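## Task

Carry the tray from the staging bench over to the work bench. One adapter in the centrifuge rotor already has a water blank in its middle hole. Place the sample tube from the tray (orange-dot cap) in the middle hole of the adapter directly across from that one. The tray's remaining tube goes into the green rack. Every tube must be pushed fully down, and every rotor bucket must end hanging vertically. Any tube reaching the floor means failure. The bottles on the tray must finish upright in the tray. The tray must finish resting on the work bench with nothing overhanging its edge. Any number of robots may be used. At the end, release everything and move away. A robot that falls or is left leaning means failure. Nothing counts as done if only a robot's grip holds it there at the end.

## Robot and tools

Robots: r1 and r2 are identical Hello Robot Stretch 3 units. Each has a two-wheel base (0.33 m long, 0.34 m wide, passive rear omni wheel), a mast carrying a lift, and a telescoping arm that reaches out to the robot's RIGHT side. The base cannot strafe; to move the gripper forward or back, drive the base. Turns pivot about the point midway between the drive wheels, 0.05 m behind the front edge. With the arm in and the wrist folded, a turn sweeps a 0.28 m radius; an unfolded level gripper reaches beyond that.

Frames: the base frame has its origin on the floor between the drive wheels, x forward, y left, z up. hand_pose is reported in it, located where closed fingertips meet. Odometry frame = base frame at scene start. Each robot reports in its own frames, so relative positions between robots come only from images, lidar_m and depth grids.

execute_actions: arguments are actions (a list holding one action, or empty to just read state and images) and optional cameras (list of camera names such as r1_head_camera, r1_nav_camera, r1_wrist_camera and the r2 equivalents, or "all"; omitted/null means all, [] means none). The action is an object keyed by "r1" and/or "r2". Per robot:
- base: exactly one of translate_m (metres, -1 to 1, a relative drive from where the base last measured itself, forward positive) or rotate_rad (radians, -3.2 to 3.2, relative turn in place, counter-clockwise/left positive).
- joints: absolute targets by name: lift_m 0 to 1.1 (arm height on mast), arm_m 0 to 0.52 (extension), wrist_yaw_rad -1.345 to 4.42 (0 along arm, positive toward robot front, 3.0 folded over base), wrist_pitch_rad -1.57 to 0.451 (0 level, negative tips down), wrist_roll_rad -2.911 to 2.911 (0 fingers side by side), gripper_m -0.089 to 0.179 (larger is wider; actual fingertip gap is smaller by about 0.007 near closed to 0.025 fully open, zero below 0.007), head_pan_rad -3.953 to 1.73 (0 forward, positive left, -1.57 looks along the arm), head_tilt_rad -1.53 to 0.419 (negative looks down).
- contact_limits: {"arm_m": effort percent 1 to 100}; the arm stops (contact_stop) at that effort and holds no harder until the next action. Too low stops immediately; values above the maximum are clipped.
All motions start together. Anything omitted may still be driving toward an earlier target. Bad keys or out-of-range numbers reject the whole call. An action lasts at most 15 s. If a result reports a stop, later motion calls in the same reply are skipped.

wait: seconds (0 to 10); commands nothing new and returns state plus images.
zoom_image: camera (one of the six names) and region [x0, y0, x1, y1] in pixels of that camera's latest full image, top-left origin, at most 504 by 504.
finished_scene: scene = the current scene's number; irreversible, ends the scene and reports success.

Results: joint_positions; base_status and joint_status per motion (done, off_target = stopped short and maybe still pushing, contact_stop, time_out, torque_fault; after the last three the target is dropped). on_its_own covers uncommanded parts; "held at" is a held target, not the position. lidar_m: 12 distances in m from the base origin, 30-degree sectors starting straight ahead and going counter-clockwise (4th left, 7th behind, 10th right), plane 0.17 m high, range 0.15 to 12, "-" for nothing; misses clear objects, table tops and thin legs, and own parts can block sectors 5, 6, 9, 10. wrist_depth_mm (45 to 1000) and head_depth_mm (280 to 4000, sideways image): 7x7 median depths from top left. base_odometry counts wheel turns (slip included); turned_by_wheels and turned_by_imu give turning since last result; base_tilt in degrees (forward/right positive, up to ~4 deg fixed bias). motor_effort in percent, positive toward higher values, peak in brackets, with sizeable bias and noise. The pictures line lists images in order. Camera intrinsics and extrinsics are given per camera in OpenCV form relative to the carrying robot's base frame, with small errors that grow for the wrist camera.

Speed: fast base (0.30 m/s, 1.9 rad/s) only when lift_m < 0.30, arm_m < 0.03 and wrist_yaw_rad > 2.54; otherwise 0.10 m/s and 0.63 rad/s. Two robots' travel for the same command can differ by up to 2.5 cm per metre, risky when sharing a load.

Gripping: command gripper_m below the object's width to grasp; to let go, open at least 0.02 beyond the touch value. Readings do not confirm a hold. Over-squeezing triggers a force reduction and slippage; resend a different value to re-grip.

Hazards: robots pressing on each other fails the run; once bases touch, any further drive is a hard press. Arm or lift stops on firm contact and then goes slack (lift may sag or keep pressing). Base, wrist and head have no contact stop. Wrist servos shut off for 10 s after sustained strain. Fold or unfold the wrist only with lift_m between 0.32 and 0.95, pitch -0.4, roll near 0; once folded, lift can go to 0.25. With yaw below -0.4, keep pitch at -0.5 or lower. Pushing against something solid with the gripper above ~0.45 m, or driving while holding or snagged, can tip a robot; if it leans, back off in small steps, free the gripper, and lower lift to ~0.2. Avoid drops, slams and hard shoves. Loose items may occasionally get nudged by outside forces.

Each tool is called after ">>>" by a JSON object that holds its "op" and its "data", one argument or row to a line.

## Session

>>> {"op": "execute_actions", "data": {
  "actions": [
    {"r1":{"joints":{"head_pan_rad":-1.3,"head_tilt_rad":-0.5}},"r2":{"joints":{"head_pan_rad":-1.3,"head_tilt_rad":-0.5}}}
  ],
  "cameras": ["r1_head_camera","r1_nav_camera","r2_head_camera","r2_nav_camera"]
}}

Scene clock: 1.17 s.
r1.base_odometry: x=+0.000 y=+0.000 heading=+0.000 (m, m, rad; r1's odometry frame)
r1.turned_by_wheels: +0.000 (rad since the last result)
r1.turned_by_imu: +0.000 (rad since the last result)
r1.base_tilt: forward=-1.6 right=+0.7 (deg)
r1.lidar_m: 1.01 0.99 2.88 1.47 2.71 2.68 1.44 1.19 1.19 1.33 2.16 2.12
r1.head_depth_mm: 1260 1328 1401 1486 1599 1607 1361 / 1392 1481 1578 1695 1803 1670 1367 / 1579 1660 1801 1956 2030 1685 1365 / 1763 1922 2082 2289 2196 1695 1367 / 2056 2267 2484 2691 2181 1682 1370 / 2459 2724 3081 3080 2202 1686 1374 / 3032 3481 3764 3138 2205 1698 1384
r1.base_status: not commanded
r1.joint_positions: lift_m=+0.371 arm_m=+0.002 wrist_yaw_rad=+2.841 wrist_pitch_rad=-0.596 wrist_roll_rad=+0.001 gripper_m=+0.037 head_pan_rad=-1.293 head_tilt_rad=-0.494
r1.joint_status: all done
r1.motor_effort: left_wheel=-1(1) right_wheel=+0(0) lift_m=+35(35) arm_m=+0(0) wrist_yaw_rad=+1(1) wrist_pitch_rad=+6(6) wrist_roll_rad=+0(0) gripper_m=+0(1) head_pan_rad=-3(37) head_tilt_rad=-4(39) (%)
r1.hand_pose: x=+0.0376 y=+0.0428 z=+0.3459 quat_wxyz=(+0.307, +0.699, +0.104, +0.637) (m; r1's base frame)
r1.wrist_depth_mm: - - - - - - - / - - - - - - - / 783 826 837 831 838 852 859 / 675 - 698 702 714 720 718 / 588 576 620 598 603 610 626 / 514 531 - 534 542 537 541 / 465 - - 474 475 470 474
r2.base_odometry: x=+0.000 y=+0.000 heading=+0.000 (m, m, rad; r2's odometry frame)
r2.turned_by_wheels: +0.000 (rad since the last result)
r2.turned_by_imu: +0.000 (rad since the last result)
r2.base_tilt: forward=+0.0 right=-2.0 (deg)
r2.lidar_m: 1.68 2.08 2.11 0.92 0.71 0.70 0.74 1.08 3.87 1.77 1.53 2.89
r2.head_depth_mm: - - 3605 2662 2032 1579 1296 / - - 2543 2619 2006 1558 1291 / - - 2105 2713 1990 1559 1283 / - - 1973 2717 1993 1545 1279 / - - 1924 2443 1900 1554 1275 / 3858 - 2092 2705 1934 1533 1272 / 3601 3904 3897 2547 1933 1536 1268
r2.base_status: not commanded
r2.joint_positions: lift_m=+0.583 arm_m=+0.000 wrist_yaw_rad=+2.896 wrist_pitch_rad=-0.500 wrist_roll_rad=+0.019 gripper_m=+0.037 head_pan_rad=-1.293 head_tilt_rad=-0.493
r2.joint_status: all done
r2.motor_effort: left_wheel=+0(0) right_wheel=+0(0) lift_m=+39(38) arm_m=+0(1) wrist_yaw_rad=-1(1) wrist_pitch_rad=+7(7) wrist_roll_rad=+0(0) gripper_m=+1(1) head_pan_rad=-2(37) head_tilt_rad=-3(24) (%)
r2.hand_pose: x=+0.0307 y=+0.0619 z=+0.5781 quat_wxyz=(+0.259, +0.707, +0.087, +0.652) (m; r2's base frame)
r2.wrist_depth_mm: - 876 - - - - - / - 945 - - - - - / - - - - - - - / 686 - - - - - - / 743 - 975 960 979 973 - / 760 803 - 849 893 863 865 / 713 709 717 745 716 753 752
pictures: r1_head_camera (sideways: a quarter turn clockwise sets it upright), r1_nav_camera (sideways: a quarter turn counterclockwise sets it upright), r2_head_camera (sideways: a quarter turn clockwise sets it upright), r2_nav_camera (sideways: a quarter turn counterclockwise sets it upright)
camera_calibration (this result's frames):
r1_head_camera: T_world_to_cam=[[-0.0743715, 0.421643, -0.903707, 1.1982], [0.974465, 0.223257, 0.0239703, -0.0384496], [0.211865, -0.878848, -0.42748, 0.514545], [0, 0, 0, 1]] pos_world=[0.0175652, -0.0444206, 1.3037]
r1_nav_camera: T_world_to_cam=[[0.153243, -0.426371, 0.891473, -1.12498], [-0.944775, -0.32767, 0.00568862, 0.0456073], [0.289683, -0.843114, -0.453037, 0.539538], [0, 0, 0, 1]] pos_world=[0.0591886, -0.00982256, 1.24706]
r2_head_camera: T_world_to_cam=[[-0.169248, 0.438844, -0.88248, 1.16699], [0.95097, 0.307896, -0.0292711, 0.0388506], [0.258867, -0.844166, -0.469438, 0.564952], [0, 0, 0, 1]] pos_world=[0.0143172, -0.0471745, 1.29619]
r2_nav_camera: T_world_to_cam=[[0.133544, -0.408673, 0.902858, -1.13177], [-0.96756, -0.250909, 0.0295412, 0.0282826], [0.214463, -0.877514, -0.428923, 0.526417], [0, 0, 0, 1]] pos_world=[0.0656094, 0.00650928, 1.24679]
Images, in order (width x height): r1_head_camera 896x504, r1_nav_camera 672x504, r2_head_camera 896x504, r2_nav_camera 672x504.

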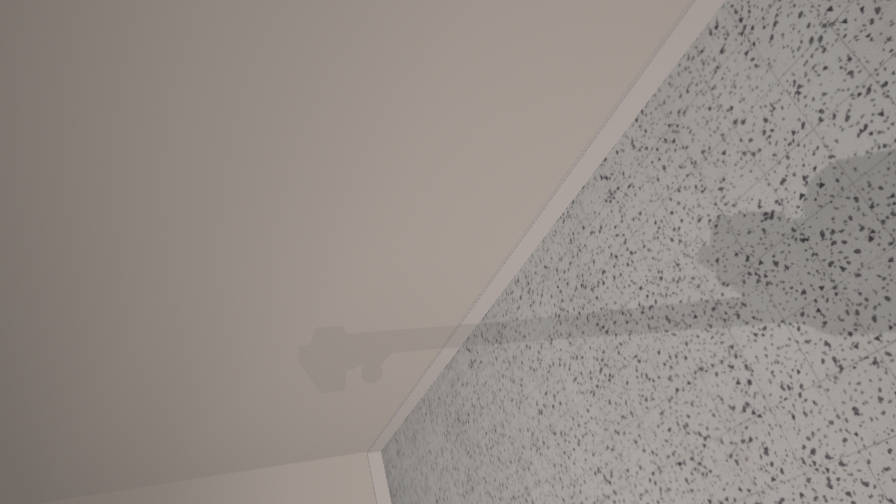

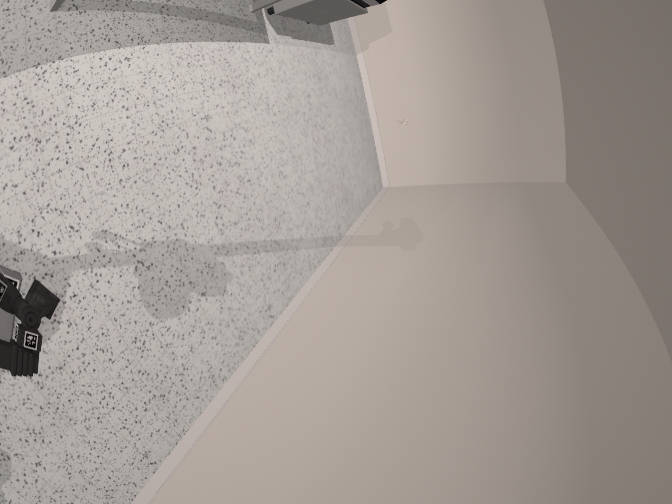

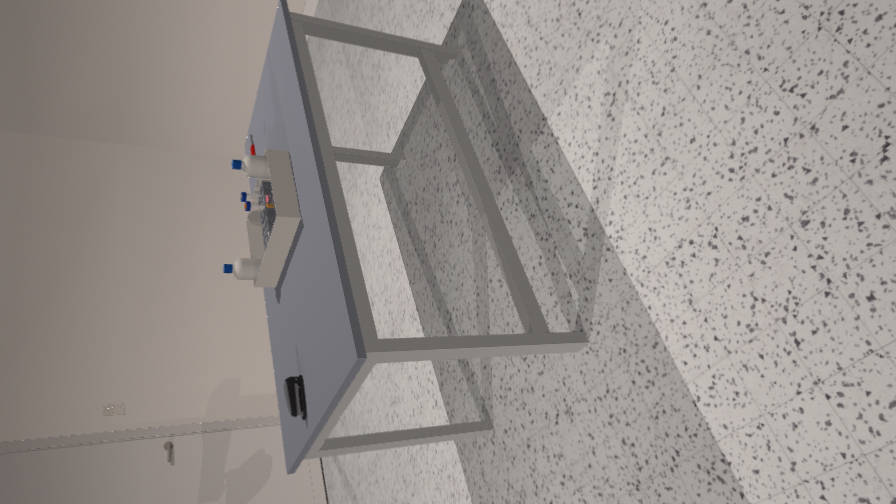

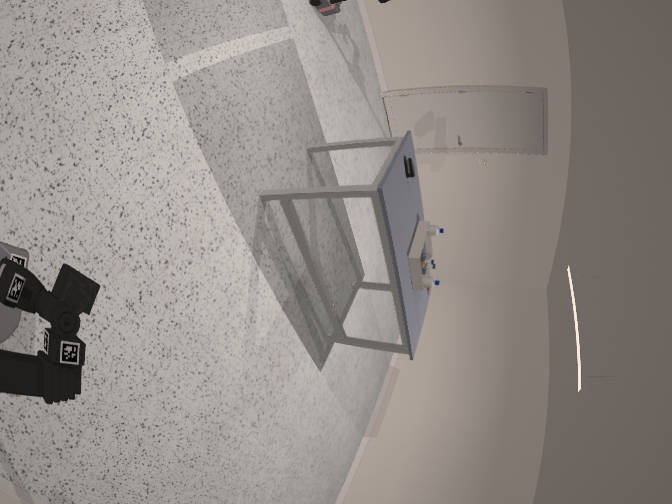

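>>> {"op": "execute_actions", "data": {
  "actions": [
    {"r1":{"base":{"rotate_rad":2.36},"joints":{"lift_m":0.26,"wrist_pitch_rad":-0.4,"wrist_yaw_rad":3.0,"head_pan_rad":-0.6}},"r2":{"base":{"rotate_rad":1.548},"joints":{"lift_m":0.26,"wrist_pitch_rad":-0.4,"wrist_yaw_rad":3.0,"head_pan_rad":-1.57,"head_tilt_rad":-0.7}}}
  ],
  "cameras": ["r1_head_camera","r1_nav_camera"]
}}

>>> {"op": "execute_actions", "data": {
  "actions": [
    {"r2":{"base":{"translate_m":-1.0}}}
  ],
  "cameras": []
}}

Scene clock: 13.73 s.
r1.base_odometry: x=+0.000 y=+0.000 heading=+2.360 (m, m, rad; r1's odometry frame)
r1.turned_by_wheels: +2.360 (rad since the last result)
r1.turned_by_imu: +2.376 (rad since the last result)
r1.base_tilt: forward=-1.6 right=+0.7 (deg)
r1.lidar_m: 2.76 1.78 1.25 1.19 1.21 1.60 3.90 2.12 0.99 2.88 1.91 1.47
r1.head_depth_mm: 3482 3748 - 3032 2146 1640 1371 / 3862 - - 2874 2121 1658 1362 / - - - 2894 2159 1666 1357 / - - 2205 2521 2084 1674 1369 / - - 2072 2652 2080 1695 1379 / - - 2093 3077 2204 1685 1375 / - - 2622 2953 2198 1698 1380
r1.base_status: done
r1.joint_positions: lift_m=+0.260 arm_m=+0.002 wrist_yaw_rad=+2.997 wrist_pitch_rad=-0.419 wrist_roll_rad=+0.001 gripper_m=+0.037 head_pan_rad=-0.607 head_tilt_rad=-0.494
r1.joint_status: all done
r1.motor_effort: left_wheel=-3(6) right_wheel=+1(7) lift_m=+30(31) arm_m=-1(1) wrist_yaw_rad=+1(2) wrist_pitch_rad=+10(10) wrist_roll_rad=+0(0) gripper_m=+0(0) head_pan_rad=+3(33) head_tilt_rad=-4(4) (%)
r1.hand_pose: x=+0.0110 y=+0.0752 z=+0.2726 quat_wxyz=(+0.197, +0.700, +0.097, +0.679) (m; r1's base frame)
r1.wrist_depth_mm: - - - - - - - / - - - - - - - / 861 842 898 903 918 950 953 / 679 668 688 708 714 722 732 / 553 550 - 561 595 575 590 / 474 - - - 492 495 482 / - - - - 415 421 424
r2.base_odometry: x=+0.000 y=+0.000 heading=+1.548 (m, m, rad; r2's odometry frame)
r2.turned_by_wheels: +1.548 (rad since the last result)
r2.turned_by_imu: +1.532 (rad since the last result)
r2.base_tilt: forward=-0.1 right=-2.0 (deg)
r2.lidar_m: 0.95 0.72 0.70 0.74 1.04 3.30 1.83 1.52 2.89 1.68 2.00 2.34
r2.head_depth_mm: 3597 3828 2701 2055 1641 1356 1170 / 3836 3961 2708 2046 1622 1359 1171 / - 2149 2562 2035 1624 1357 1162 / - 1837 2474 2034 1613 1343 1161 / - 1855 2661 2013 1618 1350 1158 / - 3032 2674 2005 1594 1339 1156 / - 2950 2497 1999 1593 1342 1153
r2.base_status: done
r2.joint_positions: lift_m=+0.260 arm_m=+0.000 wrist_yaw_rad=+2.998 wrist_pitch_rad=-0.421 wrist_roll_rad=+0.019 gripper_m=+0.037 head_pan_rad=-1.563 head_tilt_rad=-0.692
r2.joint_status: all done
r2.motor_effort: left_wheel=-4(11) right_wheel=+2(6) lift_m=+33(32) arm_m=+0(0) wrist_yaw_rad=+2(3) wrist_pitch_rad=+12(13) wrist_roll_rad=+0(1) gripper_m=+0(1) head_pan_rad=-3(21) head_tilt_rad=-4(17) (%)
r2.hand_pose: x=+0.0108 y=+0.0766 z=+0.2721 quat_wxyz=(+0.198, +0.707, +0.096, +0.673) (m; r2's base frame)
r2.wrist_depth_mm: - - 823 738 670 593 552 / - - 905 786 721 643 590 / 943 - 906 829 767 696 623 / 716 716 726 745 748 706 658 / 573 579 619 597 594 609 620 / 474 500 - 511 518 495 503 / - - - - 412 434 434
pictures: r1_head_camera (sideways: a quarter turn clockwise sets it upright), r1_nav_camera (sideways: a quarter turn counterclockwise sets it upright)
camera_calibration (this result's frames):
r1_head_camera: T_world_to_cam=[[-0.325063, 0.27952, -0.903439, 1.19938], [0.612729, 0.789931, 0.0239372, -0.0361998], [0.720345, -0.545782, -0.428048, 0.512181], [0, 0, 0, 1]] pos_world=[0.0431068, -0.0271153, 1.30367]
r1_nav_camera: T_world_to_cam=[[0.389088, -0.233222, 0.891189, -1.12605], [-0.523609, -0.85194, 0.00565359, 0.0430838], [0.757921, -0.468834, -0.453596, 0.537409], [0, 0, 0, 1]] pos_world=[0.0533767, 0.0260413, 1.24704]
Images, in order (width x height): r1_head_camera 896x504, r1_nav_camera 672x504.

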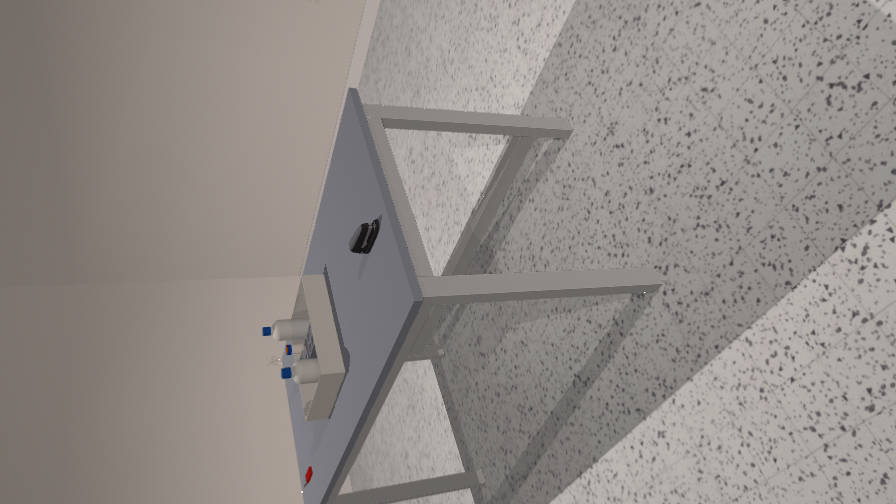

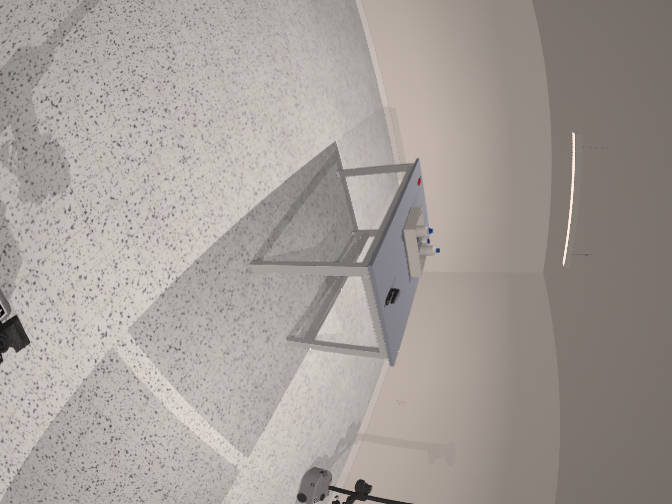

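Scene clock: 18.73 s.
r1.base_odometry: x=+0.000 y=+0.000 heading=+2.360 (m, m, rad; r1's odometry frame)
r1.turned_by_wheels: +0.000 (rad since the last result)
r1.turned_by_imu: -0.001 (rad since the last result)
r1.base_tilt: forward=-1.5 right=+0.7 (deg)
r1.lidar_m: 2.77 1.78 1.26 1.18 1.21 1.61 3.86 2.12 1.00 3.56 1.92 1.48
r1.head_depth_mm: 3523 3708 3832 2621 2140 1661 1363 / 3874 - - 2716 2124 1679 1356 / - - - 2884 2177 1668 1364 / - - 2225 2534 2103 1675 1364 / - - 2063 2618 2083 1691 1379 / - - 2058 3106 2179 1686 1382 / - - 2605 2985 2208 1700 1385
r1.base_status: not commanded
r1.joint_positions: lift_m=+0.260 arm_m=+0.002 wrist_yaw_rad=+2.997 wrist_pitch_rad=-0.419 wrist_roll_rad=+0.001 gripper_m=+0.037 head_pan_rad=-0.607 head_tilt_rad=-0.494
r1.joint_status: not commanded
r1.motor_effort: left_wheel=-2(3) right_wheel=+1(2) lift_m=+29(30) arm_m=-1(0) wrist_yaw_rad=+2(1) wrist_pitch_rad=+10(10) wrist_roll_rad=+0(1) gripper_m=+1(0) head_pan_rad=+3(3) head_tilt_rad=-4(3) (%)
r1.hand_pose: x=+0.0110 y=+0.0752 z=+0.2726 quat_wxyz=(+0.197, +0.700, +0.097, +0.679) (m; r1's base frame)
r1.wrist_depth_mm: - - - - - - - / - - - - - - - / 879 819 910 916 919 966 952 / 669 681 689 711 718 717 738 / 550 554 - 558 584 575 588 / 478 - - - 490 488 497 / - - - - 415 422 427
r2.base_odometry: x=-0.023 y=-1.000 heading=+1.548 (m, m, rad; r2's odometry frame)
r2.turned_by_wheels: +0.000 (rad since the last result)
r2.turned_by_imu: +0.000 (rad since the last result)
r2.base_tilt: forward=-0.2 right=-1.8 (deg)
r2.lidar_m: 1.68 1.26 1.24 1.30 1.84 3.40 1.10 0.83 0.80 2.66 2.02 4.13
r2.head_depth_mm: 3055 3326 2725 2068 1544 1293 1175 / 3263 3591 2723 2031 1634 1332 1167 / 3422 3282 2660 2035 1630 1361 1166 / 3709 3849 2666 2002 1620 1349 1157 / - 3992 2692 2021 1610 1344 1156 / - 3867 2554 1988 1606 1349 1155 / - 3196 2524 1990 1602 1340 1154
r2.base_status: done
r2.joint_positions: lift_m=+0.260 arm_m=+0.000 wrist_yaw_rad=+2.999 wrist_pitch_rad=-0.420 wrist_roll_rad=+0.019 gripper_m=+0.037 head_pan_rad=-1.563 head_tilt_rad=-0.692
r2.joint_status: not commanded
r2.motor_effort: left_wheel=-4(17) right_wheel=+2(4) lift_m=+34(34) arm_m=+0(0) wrist_yaw_rad=+1(1) wrist_pitch_rad=+12(12) wrist_roll_rad=+0(1) gripper_m=+1(0) head_pan_rad=-2(2) head_tilt_rad=-3(2) (%)
r2.hand_pose: x=+0.0107 y=+0.0767 z=+0.2723 quat_wxyz=(+0.198, +0.707, +0.096, +0.673) (m; r2's base frame)
r2.wrist_depth_mm: - - - - - - 982 / - - - - - - - / 939 - 976 987 984 - - / 707 705 744 751 743 773 776 / 575 579 607 586 601 611 614 / 486 493 - 509 522 504 500 / - - - - 412 431 434
pictures: none
No camera images: the call's "cameras" was empty. Leave "cameras" out to get every camera's image.

>>> {"op": "execute_actions", "data": {
  "actions": [
    {"r1":{"base":{"rotate_rad":-0.232}},"r2":{"base":{"translate_m":-0.84}}}
  ],
  "cameras": []
}}

>>> {"op": "execute_actions", "data": {
  "actions": [
    {"r1":{"base":{"translate_m":1.0}},"r2":{"base":{"rotate_rad":-0.57},"joints":{"lift_m":0.9}}}
  ],
  "cameras": ["r2_head_camera"]
}}

>>> {"op": "execute_actions", "data": {
  "actions": [
    {"r1":{"base":{"translate_m":1.0},"joints":{"head_pan_rad":-1.57,"head_tilt_rad":-0.8}},"r2":{"joints":{"wrist_yaw_rad":1.57}}}
  ],
  "cameras": []
}}

>>> {"op": "execute_actions", "data": {
  "actions": [
    {"r1":{"base":{"rotate_rad":0.285},"joints":{"lift_m":0.9}},"r2":{"joints":{"wrist_pitch_rad":-1.55,"wrist_roll_rad":0,"lift_m":1.05,"gripper_m":0.08}}}
  ],
  "cameras": ["r1_head_camera","r1_nav_camera"]
}}

Scene clock: 33.97 s.
r1.base_odometry: x=+0.000 y=+0.000 heading=+2.128 (m, m, rad; r1's odometry frame)
r1.turned_by_wheels: -0.232 (rad since the last result)
r1.turned_by_imu: -0.235 (rad since the last result)
r1.base_tilt: forward=-1.6 right=+0.7 (deg)
r1.lidar_m: 2.77 2.45 1.40 1.19 1.19 1.36 2.29 2.13 0.99 1.01 3.57 1.47
r1.head_depth_mm: 3090 3301 3536 3012 2158 1662 1363 / 3270 3521 3729 3038 2157 1669 1358 / 3497 3724 - 3057 2180 1672 1369 / 3769 - - 2909 2173 1678 1368 / - - - 2866 2173 1686 1374 / - - 2310 2419 2022 1693 1376 / - - 2097 1612 2203 1689 1385
r1.base_status: done
r1.joint_positions: lift_m=+0.260 arm_m=+0.002 wrist_yaw_rad=+2.997 wrist_pitch_rad=-0.419 wrist_roll_rad=+0.001 gripper_m=+0.037 head_pan_rad=-0.607 head_tilt_rad=-0.494
r1.joint_status: not commanded
r1.motor_effort: left_wheel=+1(6) right_wheel=-2(5) lift_m=+31(30) arm_m=+0(0) wrist_yaw_rad=+2(2) wrist_pitch_rad=+10(9) wrist_roll_rad=+0(0) gripper_m=+1(0) head_pan_rad=+2(3) head_tilt_rad=-3(3) (%)
r1.hand_pose: x=+0.0110 y=+0.0752 z=+0.2727 quat_wxyz=(+0.197, +0.700, +0.097, +0.679) (m; r1's base frame)
r1.wrist_depth_mm: 984 - - - - - - / - - - - - - - / 868 874 899 937 945 952 973 / 663 678 678 711 703 712 731 / 560 559 - 571 600 584 592 / 470 - - - 488 480 485 / - - - - 418 422 426
r2.base_odometry: x=-0.043 y=-1.840 heading=+1.548 (m, m, rad; r2's odometry frame)
r2.turned_by_wheels: +0.000 (rad since the last result)
r2.turned_by_imu: +0.000 (rad since the last result)
r2.base_tilt: forward=-0.1 right=-2.1 (deg)
r2.lidar_m: 2.29 1.73 1.69 1.78 2.51 2.70 0.49 0.37 0.36 0.38 0.53 2.58
r2.head_depth_mm: 2641 2950 1053 788 647 556 1143 / 2860 3113 1102 793 662 568 1168 / 3025 3347 1093 823 661 1258 1168 / 3266 3517 1084 821 657 1322 1097 / 3500 3690 1065 819 693 1349 1140 / 3811 2820 1071 809 1486 1274 1159 / - 3848 2641 806 1480 1305 1152
r2.base_status: done
r2.joint_positions: lift_m=+0.260 arm_m=+0.000 wrist_yaw_rad=+2.999 wrist_pitch_rad=-0.420 wrist_roll_rad=+0.019 gripper_m=+0.037 head_pan_rad=-1.563 head_tilt_rad=-0.692
r2.joint_status: not commanded
r2.motor_effort: left_wheel=-4(18) right_wheel=+1(5) lift_m=+34(34) arm_m=+0(1) wrist_yaw_rad=+1(1) wrist_pitch_rad=+12(12) wrist_roll_rad=+1(1) gripper_m=+1(1) head_pan_rad=-2(3) head_tilt_rad=-4(3) (%)
r2.hand_pose: x=+0.0107 y=+0.0767 z=+0.2723 quat_wxyz=(+0.198, +0.707, +0.096, +0.673) (m; r2's base frame)
r2.wrist_depth_mm: - - - - - - - / - - - - - - - / 932 - 969 991 970 - - / 698 688 712 724 755 772 766 / 571 578 606 596 603 604 610 / 476 491 - 505 516 498 503 / - - - - 411 430 433
pictures: none
No camera images: the call's "cameras" was empty. Leave "cameras" out to get every camera's image.

Scene clock: 40.63 s.
r1.base_odometry: x=-0.529 y=+0.849 heading=+2.128 (m, m, rad; r1's odometry frame)
r1.turned_by_wheels: +0.000 (rad since the last result)
r1.turned_by_imu: +0.003 (rad since the last result)
r1.base_tilt: forward=-1.6 right=+0.6 (deg)
r1.lidar_m: 1.76 3.07 1.70 1.47 1.47 1.68 2.86 1.59 1.91 3.28 0.61 1.38
r1.head_depth_mm: 2857 3034 3253 1267 908 1523 1361 / 3038 3231 3464 1281 901 743 870 / 3204 3316 3624 1283 906 1520 1365 / 3441 3659 - 1295 910 1625 1365 / 3730 - - 1225 954 1693 1376 / - - - 1140 1054 1699 1378 / 3785 - - 1242 2028 1705 1385
r1.base_status: done
r1.joint_positions: lift_m=+0.260 arm_m=+0.002 wrist_yaw_rad=+2.998 wrist_pitch_rad=-0.419 wrist_roll_rad=+0.001 gripper_m=+0.037 head_pan_rad=-0.607 head_tilt_rad=-0.495
r1.joint_status: not commanded
r1.motor_effort: left_wheel=+1(8) right_wheel=-2(4) lift_m=+30(30) arm_m=+0(1) wrist_yaw_rad=+2(2) wrist_pitch_rad=+9(10) wrist_roll_rad=+0(0) gripper_m=-2(1) head_pan_rad=+3(3) head_tilt_rad=-4(4) (%)
r1.hand_pose: x=+0.0109 y=+0.0753 z=+0.2727 quat_wxyz=(+0.197, +0.700, +0.097, +0.679) (m; r1's base frame)
r1.wrist_depth_mm: - - - - - - - / - - - - - - - / 847 848 896 920 922 951 965 / 666 686 686 698 700 723 735 / 559 563 - 567 604 582 594 / 474 - - - 486 495 488 / - - - - 414 421 419
r2.base_odometry: x=-0.043 y=-1.840 heading=+0.978 (m, m, rad; r2's odometry frame)
r2.turned_by_wheels: -0.570 (rad since the last result)
r2.turned_by_imu: -0.563 (rad since the last result)
r2.base_tilt: forward=-0.1 right=-1.9 (deg)
r2.lidar_m: 2.58 2.38 1.74 1.69 1.75 2.41 2.70 0.50 0.37 0.36 0.37 0.51
r2.head_depth_mm: 2603 2957 1110 832 697 - 966 / 2642 2917 1098 829 681 - 1056 / 2626 2996 1048 667 661 - - / 2607 2941 991 788 666 - 977 / 2643 2963 955 809 675 - 1093 / 2672 3046 1022 782 653 586 1124 / 2683 3047 1066 808 649 586 1090
r2.base_status: done
r2.joint_positions: lift_m=+0.900 arm_m=+0.000 wrist_yaw_rad=+2.999 wrist_pitch_rad=-0.420 wrist_roll_rad=+0.019 gripper_m=+0.037 head_pan_rad=-1.563 head_tilt_rad=-0.692
r2.joint_status: all done
r2.motor_effort: left_wheel=+4(14) right_wheel=-3(7) lift_m=+43(46) arm_m=+0(0) wrist_yaw_rad=+1(1) wrist_pitch_rad=+12(12) wrist_roll_rad=+1(0) gripper_m=+1(1) head_pan_rad=-2(2) head_tilt_rad=-3(3) (%)
r2.hand_pose: x=+0.0107 y=+0.0768 z=+0.9120 quat_wxyz=(+0.198, +0.707, +0.096, +0.673) (m; r2's base frame)
r2.wrist_depth_mm: - - - - - - - / - - - - - - - / - - - - - - - / - - - - - - - / - - - - - - - / - - - - - - - / - - - - - - -
pictures: r2_head_camera (sideways: a quarter turn clockwise sets it upright)
camera_calibration (this result's frames):
r2_head_camera: T_world_to_cam=[[-0.0471043, 0.632917, -0.772785, 1.02322], [0.998623, 0.0477256, -0.0217824, 0.0288038], [0.0230952, -0.772747, -0.634294, 0.780872], [0, 0, 0, 1]] pos_world=[0.00139952, -0.0455715, 1.28666]
Images, in order (width x height): r2_head_camera 896x504.

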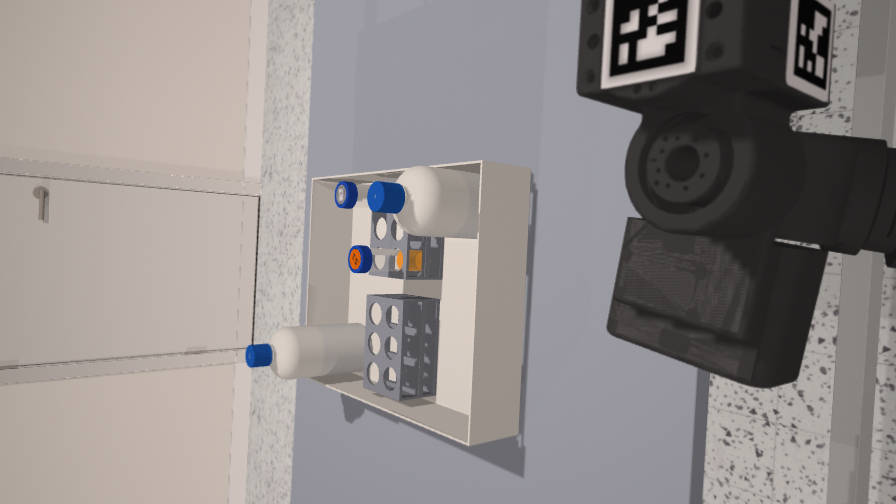

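Scene clock: 45.63 s.
r1.base_odometry: x=-1.058 y=+1.697 heading=+2.128 (m, m, rad; r1's odometry frame)
r1.turned_by_wheels: +0.000 (rad since the last result)
r1.turned_by_imu: +0.003 (rad since the last result)
r1.base_tilt: forward=-1.7 right=+0.7 (deg)
r1.lidar_m: 0.76 2.79 2.04 1.73 1.73 2.01 3.41 0.73 1.09 0.93 0.93 1.07
r1.head_depth_mm: 2956 3185 1003 786 645 586 1156 / 2856 3137 1011 788 649 573 1163 / 2751 3068 1015 788 647 550 1162 / 2694 2974 1013 789 621 550 1148 / 2628 2909 1016 572 604 552 1125 / 2549 2862 1015 747 605 552 509 / 2464 2754 1023 721 650 552 498
r1.base_status: done
r1.joint_positions: lift_m=+0.260 arm_m=+0.002 wrist_yaw_rad=+2.998 wrist_pitch_rad=-0.418 wrist_roll_rad=+0.001 gripper_m=+0.037 head_pan_rad=-1.563 head_tilt_rad=-0.790
r1.joint_status: all done
r1.motor_effort: left_wheel=+1(8) right_wheel=-2(3) lift_m=+30(30) arm_m=-1(1) wrist_yaw_rad=+2(2) wrist_pitch_rad=+9(9) wrist_roll_rad=+0(1) gripper_m=+0(0) head_pan_rad=-2(39) head_tilt_rad=-6(33) (%)
r1.hand_pose: x=+0.0109 y=+0.0753 z=+0.2727 quat_wxyz=(+0.197, +0.700, +0.097, +0.679) (m; r1's base frame)
r1.wrist_depth_mm: - - - - - - - / - - - - - - - / 880 836 899 914 925 975 954 / 676 695 685 694 722 706 727 / 553 551 - 568 578 582 582 / 479 - - - 486 488 493 / - - - - 419 420 422
r2.base_odometry: x=-0.043 y=-1.840 heading=+0.978 (m, m, rad; r2's odometry frame)
r2.turned_by_wheels: +0.000 (rad since the last result)
r2.turned_by_imu: +0.000 (rad since the last result)
r2.base_tilt: forward=+0.0 right=-1.8 (deg)
r2.lidar_m: 2.58 2.38 1.75 1.69 1.75 2.41 2.70 0.51 0.37 0.36 0.37 0.51
r2.head_depth_mm: 2626 2953 1108 830 695 - 968 / 2604 2991 1100 827 683 - 967 / 2603 3013 1046 667 689 - - / 2602 2920 991 786 659 576 - / 2636 3024 958 812 655 582 - / 2691 3073 1024 780 652 573 - / 2702 3023 1064 811 650 571 -
r2.base_status: not commanded
r2.joint_positions: lift_m=+0.900 arm_m=+0.000 wrist_yaw_rad=+1.572 wrist_pitch_rad=-0.420 wrist_roll_rad=+0.019 gripper_m=+0.037 head_pan_rad=-1.563 head_tilt_rad=-0.692
r2.joint_status: all done
r2.motor_effort: left_wheel=+4(4) right_wheel=-3(3) lift_m=+43(43) arm_m=+0(1) wrist_yaw_rad=-2(2) wrist_pitch_rad=+12(12) wrist_roll_rad=+1(0) gripper_m=+1(1) head_pan_rad=-2(2) head_tilt_rad=-2(2) (%)
r2.hand_pose: x=+0.2028 y=-0.1448 z=+0.9120 quat_wxyz=(+0.590, +0.597, -0.390, +0.379) (m; r2's base frame)
r2.wrist_depth_mm: - - - - - - - / - - - - - - - / - - - - 746 697 674 / - - - - 809 522 534 / - - - - - 414 421 / - - - - - 349 348 / - - - - - 307 297
pictures: none
No camera images: the call's "cameras" was empty. Leave "cameras" out to get every camera's image.

Scene clock: 52.30 s.
r1.base_odometry: x=-1.058 y=+1.697 heading=+2.413 (m, m, rad; r1's odometry frame)
r1.turned_by_wheels: +0.285 (rad since the last result)
r1.turned_by_imu: +0.286 (rad since the last result)
r1.base_tilt: forward=-1.7 right=+0.6 (deg)
r1.lidar_m: 2.79 2.47 1.81 1.73 1.79 2.50 2.47 0.73 0.96 0.93 0.97 0.76
r1.head_depth_mm: 2595 2858 1004 786 681 - 1130 / 2596 2892 1008 788 632 - 1139 / 2585 2916 1011 571 611 - - / 2563 2918 1010 743 617 - 1124 / 2500 2826 893 721 619 - 1138 / 2572 2902 832 722 617 564 1124 / 2596 2863 1017 795 635 553 1125
r1.base_status: done
r1.joint_positions: lift_m=+0.900 arm_m=+0.002 wrist_yaw_rad=+2.998 wrist_pitch_rad=-0.418 wrist_roll_rad=+0.001 gripper_m=+0.037 head_pan_rad=-1.563 head_tilt_rad=-0.791
r1.joint_status: all done
r1.motor_effort: left_wheel=-3(7) right_wheel=+2(6) lift_m=+39(42) arm_m=-1(1) wrist_yaw_rad=+1(1) wrist_pitch_rad=+9(9) wrist_roll_rad=+0(0) gripper_m=+0(0) head_pan_rad=-2(2) head_tilt_rad=-7(5) (%)
r1.hand_pose: x=+0.0109 y=+0.0753 z=+0.9125 quat_wxyz=(+0.196, +0.700, +0.097, +0.679) (m; r1's base frame)
r1.wrist_depth_mm: - - - - - - - / - - - - - - - / - - - - - - - / - - - - - - - / - - - - - - - / - - - - - - - / - - - - - - -
r2.base_odometry: x=-0.043 y=-1.840 heading=+0.978 (m, m, rad; r2's odometry frame)
r2.turned_by_wheels: +0.000 (rad since the last result)
r2.turned_by_imu: +0.000 (rad since the last result)
r2.base_tilt: forward=-0.1 right=-1.9 (deg)
r2.lidar_m: 2.58 2.38 1.75 1.68 1.76 2.41 2.70 0.51 0.37 0.36 0.37 0.51
r2.head_depth_mm: 2593 - - - - - 1153 / 2644 - - - - - - / 2614 2855 - - - 1270 993 / 2569 2969 987 790 676 - 1159 / 1149 2965 962 811 677 - 1127 / 2658 3019 1023 779 652 587 1154 / 2684 3070 1062 808 651 586 1088
r2.base_status: not commanded
r2.joint_positions: lift_m=+1.050 arm_m=+0.000 wrist_yaw_rad=+1.572 wrist_pitch_rad=-1.543 wrist_roll_rad=+0.005 gripper_m=+0.080 head_pan_rad=-1.563 head_tilt_rad=-0.692
r2.joint_status: all done
r2.motor_effort: left_wheel=+4(4) right_wheel=-3(2) lift_m=+44(43) arm_m=-1(0) wrist_yaw_rad=-1(1) wrist_pitch_rad=-3(11) wrist_roll_rad=-1(2) gripper_m=+1(80) head_pan_rad=-2(2) head_tilt_rad=-4(3) (%)
r2.hand_pose: x=-0.0384 y=-0.1453 z=+0.9317 quat_wxyz=(+0.707, +0.707, -0.011, +0.008) (m; r2's base frame)
r2.wrist_depth_mm: - - - - - 321 322 / - - - - - 329 325 / - - - - - 333 332 / - - - - - 340 338 / - - - - - 346 343 / - - - - - 349 351 / - - - - - 359 360
pictures: r1_head_camera (sideways: a quarter turn clockwise sets it upright), r1_nav_camera (sideways: a quarter turn counterclockwise sets it upright)
camera_calibration (this result's frames):
r1_head_camera: T_world_to_cam=[[0.0390743, 0.672111, -0.739419, 0.9833], [0.998729, -0.0498467, 0.0074682, -0.0171075], [-0.0318381, -0.738771, -0.673204, 0.835723], [0, 0, 0, 1]] pos_world=[0.00527182, -0.0443321, 1.28981]
r1_nav_camera: T_world_to_cam=[[0.0356325, -0.693004, 0.720052, -0.900778], [-0.997977, -0.0626298, -0.0108914, 0.0675161], [0.0526445, -0.718208, -0.693834, 0.854251], [0, 0, 0, 1]] pos_world=[0.0545049, -0.00648418, 1.24205]
Images, in order (width x height): r1_head_camera 896x504, r1_nav_camera 672x504.

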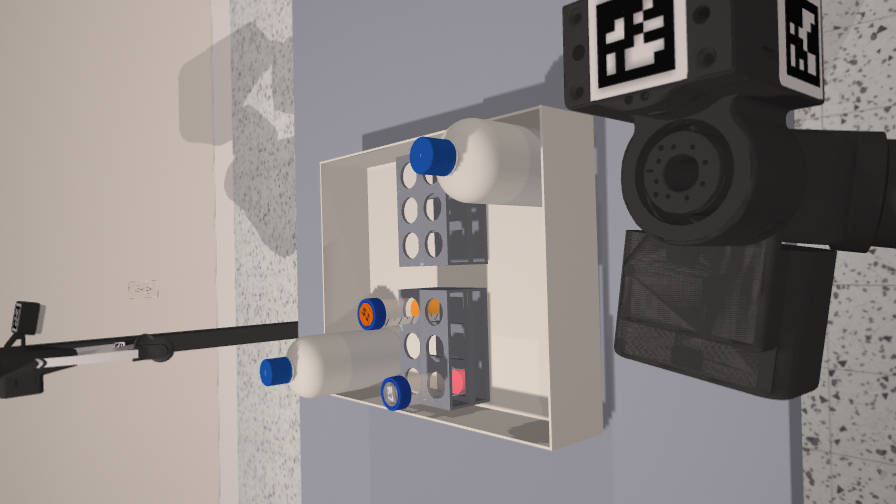

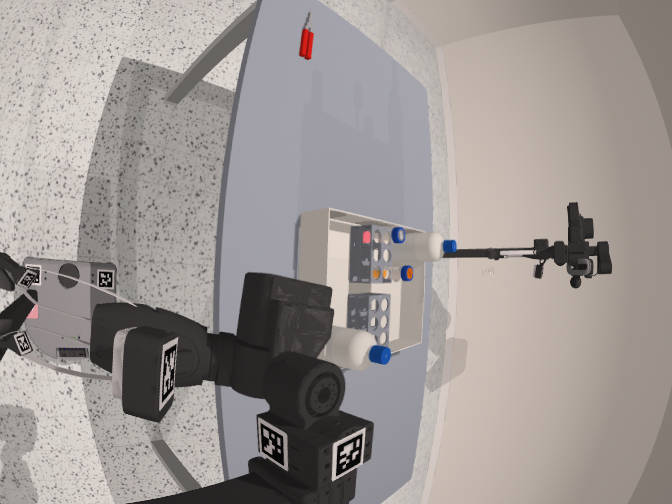

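>>> {"op": "execute_actions", "data": {
  "actions": [
    {"r1":{"base":{"translate_m":0.1},"joints":{"wrist_yaw_rad":1.57,"gripper_m":0.08}},"r2":{"base":{"translate_m":0.14},"joints":{"arm_m":0.38}}}
  ],
  "cameras": []
}}

>>> {"op": "execute_actions", "data": {
  "actions": [
    {"r1":{"joints":{"wrist_pitch_rad":-1.57,"lift_m":1.05}}}
  ],
  "cameras": []
}}

>>> {"op": "execute_actions", "data": {
  "actions": [
    {"r1":{"joints":{"arm_m":0.3}}}
  ],
  "cameras": ["r1_wrist_camera","r2_wrist_camera"]
}}

Scene clock: 78.90 s.
r1.base_odometry: x=-1.133 y=+1.764 heading=+2.413 (m, m, rad; r1's odometry frame)
r1.turned_by_wheels: +0.000 (rad since the last result)
r1.turned_by_imu: -0.001 (rad since the last result)
r1.base_tilt: forward=-1.6 right=+0.8 (deg)
r1.lidar_m: 2.70 2.45 1.80 1.73 1.79 2.50 2.56 0.83 0.97 0.93 0.97 0.67
r1.head_depth_mm: 2582 2850 1000 563 583 - 1126 / 2550 2938 897 740 612 - 1117 / 663 2777 901 761 645 - - / 2541 2813 892 721 616 550 - / 2576 2903 940 737 623 557 - / 2567 2912 1018 793 651 570 - / 2564 2887 1016 793 650 576 -
r1.base_status: done
r1.joint_positions: lift_m=+0.900 arm_m=+0.002 wrist_yaw_rad=+1.573 wrist_pitch_rad=-0.418 wrist_roll_rad=+0.001 gripper_m=+0.080 head_pan_rad=-1.563 head_tilt_rad=-0.791
r1.joint_status: all done
r1.motor_effort: left_wheel=-3(4) right_wheel=+1(5) lift_m=+39(39) arm_m=+0(0) wrist_yaw_rad=-2(3) wrist_pitch_rad=+9(9) wrist_roll_rad=+1(1) gripper_m=-1(82) head_pan_rad=-3(3) head_tilt_rad=-6(6) (%)
r1.hand_pose: x=+0.2030 y=-0.1464 z=+0.9125 quat_wxyz=(+0.593, +0.593, -0.385, +0.386) (m; r1's base frame)
r1.wrist_depth_mm: - - - - - - - / - - - - - - - / - - - - 639 - - / - - - - 509 491 502 / - - - - 746 399 401 / - - - - 876 339 339 / - - - - - 288 291
r2.base_odometry: x=+0.036 y=-1.723 heading=+0.978 (m, m, rad; r2's odometry frame)
r2.turned_by_wheels: +0.000 (rad since the last result)
r2.turned_by_imu: +0.000 (rad since the last result)
r2.base_tilt: forward=-0.1 right=-1.9 (deg)
r2.lidar_m: 2.44 2.38 1.75 1.68 1.75 2.40 2.84 0.51 0.37 0.36 0.37 0.51
r2.head_depth_mm: 2679 2887 1105 686 665 582 1173 / - 2791 998 675 662 580 1160 / - 2161 980 788 659 592 1165 / 2565 2901 899 806 659 591 1161 / 2646 3014 1081 815 653 588 1157 / 2713 2991 1073 812 653 587 1159 / 2725 3029 1065 806 651 586 1087
r2.base_status: done
r2.joint_positions: lift_m=+1.050 arm_m=+0.380 wrist_yaw_rad=+1.571 wrist_pitch_rad=-1.543 wrist_roll_rad=+0.004 gripper_m=+0.080 head_pan_rad=-1.563 head_tilt_rad=-0.692
r2.joint_status: all done
r2.motor_effort: left_wheel=+3(11) right_wheel=-3(4) lift_m=+43(44) arm_m=+4(4) wrist_yaw_rad=-1(1) wrist_pitch_rad=-3(3) wrist_roll_rad=-1(1) gripper_m=+0(1) head_pan_rad=-2(2) head_tilt_rad=-3(3) (%)
r2.hand_pose: x=-0.0384 y=-0.5247 z=+0.9317 quat_wxyz=(+0.707, +0.707, -0.011, +0.008) (m; r2's base frame)
r2.wrist_depth_mm: - 311 312 317 313 317 321 / - 315 319 318 323 287 264 / - 322 324 327 326 297 301 / - 329 331 333 329 305 332 / - 337 337 337 337 329 342 / - 345 348 344 343 284 351 / - 351 350 298 352 293 354
pictures: none
No camera images: the call's "cameras" was empty. Leave "cameras" out to get every camera's image.

Scene clock: 81.10 s.
r1.base_odometry: x=-1.133 y=+1.764 heading=+2.413 (m, m, rad; r1's odometry frame)
r1.turned_by_wheels: +0.000 (rad since the last result)
r1.turned_by_imu: +0.000 (rad since the last result)
r1.base_tilt: forward=-1.8 right=+0.6 (deg)
r1.lidar_m: 2.69 2.46 1.81 1.73 1.79 2.50 2.57 0.82 0.96 0.93 0.97 0.67
r1.head_depth_mm: 2553 - - - - - 1137 / 2501 - - - - - - / 658 - - - - 538 1140 / 2529 2868 820 727 622 - 1139 / 2540 2889 942 733 666 - 1146 / 2563 2910 1014 791 660 563 1136 / 2560 2886 1020 795 652 552 1126
r1.base_status: not commanded
r1.joint_positions: lift_m=+1.050 arm_m=+0.002 wrist_yaw_rad=+1.573 wrist_pitch_rad=-1.565 wrist_roll_rad=+0.001 gripper_m=+0.080 head_pan_rad=-1.563 head_tilt_rad=-0.791
r1.joint_status: all done
r1.motor_effort: left_wheel=-3(3) right_wheel=+1(2) lift_m=+38(39) arm_m=-1(0) wrist_yaw_rad=-2(2) wrist_pitch_rad=-3(8) wrist_roll_rad=+1(0) gripper_m=-1(0) head_pan_rad=-3(3) head_tilt_rad=-6(8) (%)
r1.hand_pose: x=-0.0441 y=-0.1470 z=+0.9322 quat_wxyz=(+0.707, +0.707, -0.001, +0.002) (m; r1's base frame)
r1.wrist_depth_mm: - - - - - 305 304 / - - - - - 314 311 / - - - - - 322 317 / - - - - - 334 326 / - - - - - 344 336 / - - - - - 351 334 / - - - - 370 366 330
r2.base_odometry: x=+0.036 y=-1.723 heading=+0.978 (m, m, rad; r2's odometry frame)
r2.turned_by_wheels: +0.000 (rad since the last result)
r2.turned_by_imu: +0.000 (rad since the last result)
r2.base_tilt: forward=+0.0 right=-1.9 (deg)
r2.lidar_m: 2.43 2.38 1.75 1.68 1.75 2.41 2.84 0.51 0.37 0.36 0.37 0.51
r2.head_depth_mm: 2688 2961 1107 684 666 582 1172 / - 2941 999 677 661 581 1168 / - 2135 980 788 660 592 1164 / 2655 2921 896 807 657 591 1158 / 2650 2994 1084 814 655 589 1157 / 2677 2979 1066 810 654 588 1151 / 2679 3055 1062 808 649 585 1095
r2.base_status: not commanded
r2.joint_positions: lift_m=+1.050 arm_m=+0.380 wrist_yaw_rad=+1.571 wrist_pitch_rad=-1.543 wrist_roll_rad=+0.004 gripper_m=+0.080 head_pan_rad=-1.563 head_tilt_rad=-0.692
r2.joint_status: not commanded
r2.motor_effort: left_wheel=+4(4) right_wheel=-3(3) lift_m=+43(43) arm_m=+4(4) wrist_yaw_rad=-1(0) wrist_pitch_rad=-3(3) wrist_roll_rad=-1(1) gripper_m=+1(1) head_pan_rad=-2(2) head_tilt_rad=-4(3) (%)
r2.hand_pose: x=-0.0384 y=-0.5247 z=+0.9317 quat_wxyz=(+0.707, +0.707, -0.011, +0.008) (m; r2's base frame)
r2.wrist_depth_mm: - 312 313 316 317 317 322 / - 318 319 321 322 287 265 / - 322 326 324 327 299 299 / - 332 330 331 335 306 332 / - 337 337 338 341 328 340 / - 343 345 344 343 283 350 / - 352 355 302 351 293 351
pictures: none
No camera images: the call's "cameras" was empty. Leave "cameras" out to get every camera's image.

Scene clock: 84.50 s.
r1.base_odometry: x=-1.133 y=+1.764 heading=+2.413 (m, m, rad; r1's odometry frame)
r1.turned_by_wheels: +0.000 (rad since the last result)
r1.turned_by_imu: +0.000 (rad since the last result)
r1.base_tilt: forward=-1.6 right=+0.7 (deg)
r1.lidar_m: 2.69 2.46 1.81 1.72 1.80 2.51 2.56 0.83 0.97 0.93 0.97 0.67
r1.head_depth_mm: 2710 2884 1004 564 599 548 1140 / 2513 2886 902 739 614 548 1139 / - - 898 761 616 549 1147 / 2597 2865 875 720 618 549 1121 / 2569 2844 939 733 622 553 1120 / 2550 2868 1013 790 650 551 1125 / 2582 2906 1017 791 652 551 1126
r1.base_status: not commanded
r1.joint_positions: lift_m=+1.050 arm_m=+0.300 wrist_yaw_rad=+1.571 wrist_pitch_rad=-1.565 wrist_roll_rad=+0.001 gripper_m=+0.080 head_pan_rad=-1.563 head_tilt_rad=-0.791
r1.joint_status: all done
r1.motor_effort: left_wheel=-3(3) right_wheel=+1(1) lift_m=+38(39) arm_m=+4(4) wrist_yaw_rad=-1(2) wrist_pitch_rad=-3(3) wrist_roll_rad=+0(0) gripper_m=-1(0) head_pan_rad=-3(3) head_tilt_rad=-6(7) (%)
r1.hand_pose: x=-0.0441 y=-0.4449 z=+0.9322 quat_wxyz=(+0.707, +0.707, -0.002, +0.002) (m; r1's base frame)
r1.wrist_depth_mm: - 315 312 306 307 300 305 / - 322 320 315 314 260 198 / - 334 328 323 320 287 293 / - 345 340 330 328 281 299 / - - 349 345 338 302 273 / - - 367 351 356 288 344 / - - 375 282 353 297 356
r2.base_odometry: x=+0.036 y=-1.723 heading=+0.978 (m, m, rad; r2's odometry frame)
r2.turned_by_wheels: +0.000 (rad since the last result)
r2.turned_by_imu: +0.000 (rad since the last result)
r2.base_tilt: forward=-0.2 right=-1.9 (deg)
r2.lidar_m: 2.44 2.38 1.74 1.69 1.75 2.40 2.83 0.51 0.37 0.36 0.37 0.51
r2.head_depth_mm: 2677 2937 1107 683 665 582 1173 / - 2916 974 674 664 581 1166 / - 2160 987 789 661 591 1163 / 2627 2915 902 808 658 589 1158 / 2661 2990 1082 811 655 589 1160 / 2685 3044 1073 813 653 586 1154 / 2719 3031 1060 804 649 586 1092
r2.base_status: not commanded
r2.joint_positions: lift_m=+1.050 arm_m=+0.380 wrist_yaw_rad=+1.571 wrist_pitch_rad=-1.543 wrist_roll_rad=+0.004 gripper_m=+0.080 head_pan_rad=-1.563 head_tilt_rad=-0.692
r2.joint_status: not commanded
r2.motor_effort: left_wheel=+3(4) right_wheel=-3(3) lift_m=+43(43) arm_m=+4(3) wrist_yaw_rad=+0(1) wrist_pitch_rad=-3(3) wrist_roll_rad=-1(1) gripper_m=+1(1) head_pan_rad=-2(2) head_tilt_rad=-3(4) (%)
r2.hand_pose: x=-0.0384 y=-0.5247 z=+0.9317 quat_wxyz=(+0.707, +0.707, -0.011, +0.008) (m; r2's base frame)
r2.wrist_depth_mm: - 314 311 317 318 318 321 / - 319 316 319 322 286 266 / - 323 322 325 326 298 299 / - 330 331 332 331 305 334 / - 336 338 339 336 327 343 / - 343 344 342 344 284 346 / - 352 353 300 352 292 352
pictures: r1_wrist_camera, r2_wrist_camera
camera_calibration (this result's frames):
r1_wrist_camera: T_world_to_cam=[[0.042122, -0.999007, -0.0145067, -0.432601], [-0.979853, -0.0441429, 0.194781, -0.219194], [-0.195228, 0.00600984, -0.980739, 1.07213], [0, 0, 0, 1]] pos_world=[0.0127539, -0.448291, 1.0879]
r2_wrist_camera: T_world_to_cam=[[-0.01349, -0.99961, 0.0244637, -0.547096], [-0.994627, 0.0159261, 0.102289, -0.085116], [-0.102639, -0.0229523, -0.994454, 1.06962], [0, 0, 0, 1]] pos_world=[0.0177458, -0.520977, 1.08578]
Images, in order (width x height): r1_wrist_camera 644x364, r2_wrist_camera 644x364.

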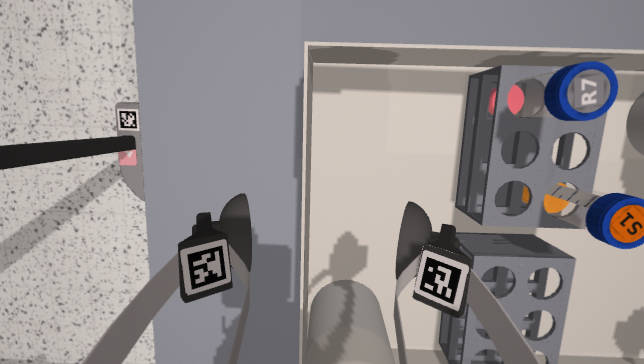

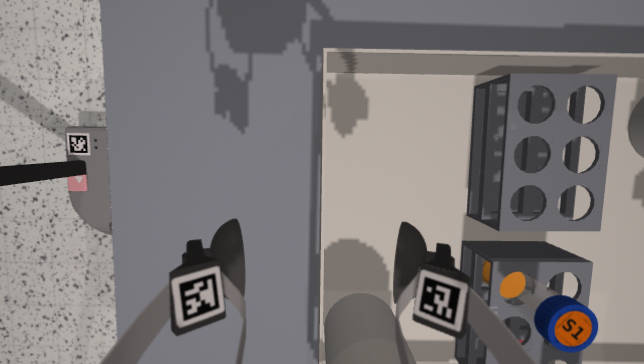

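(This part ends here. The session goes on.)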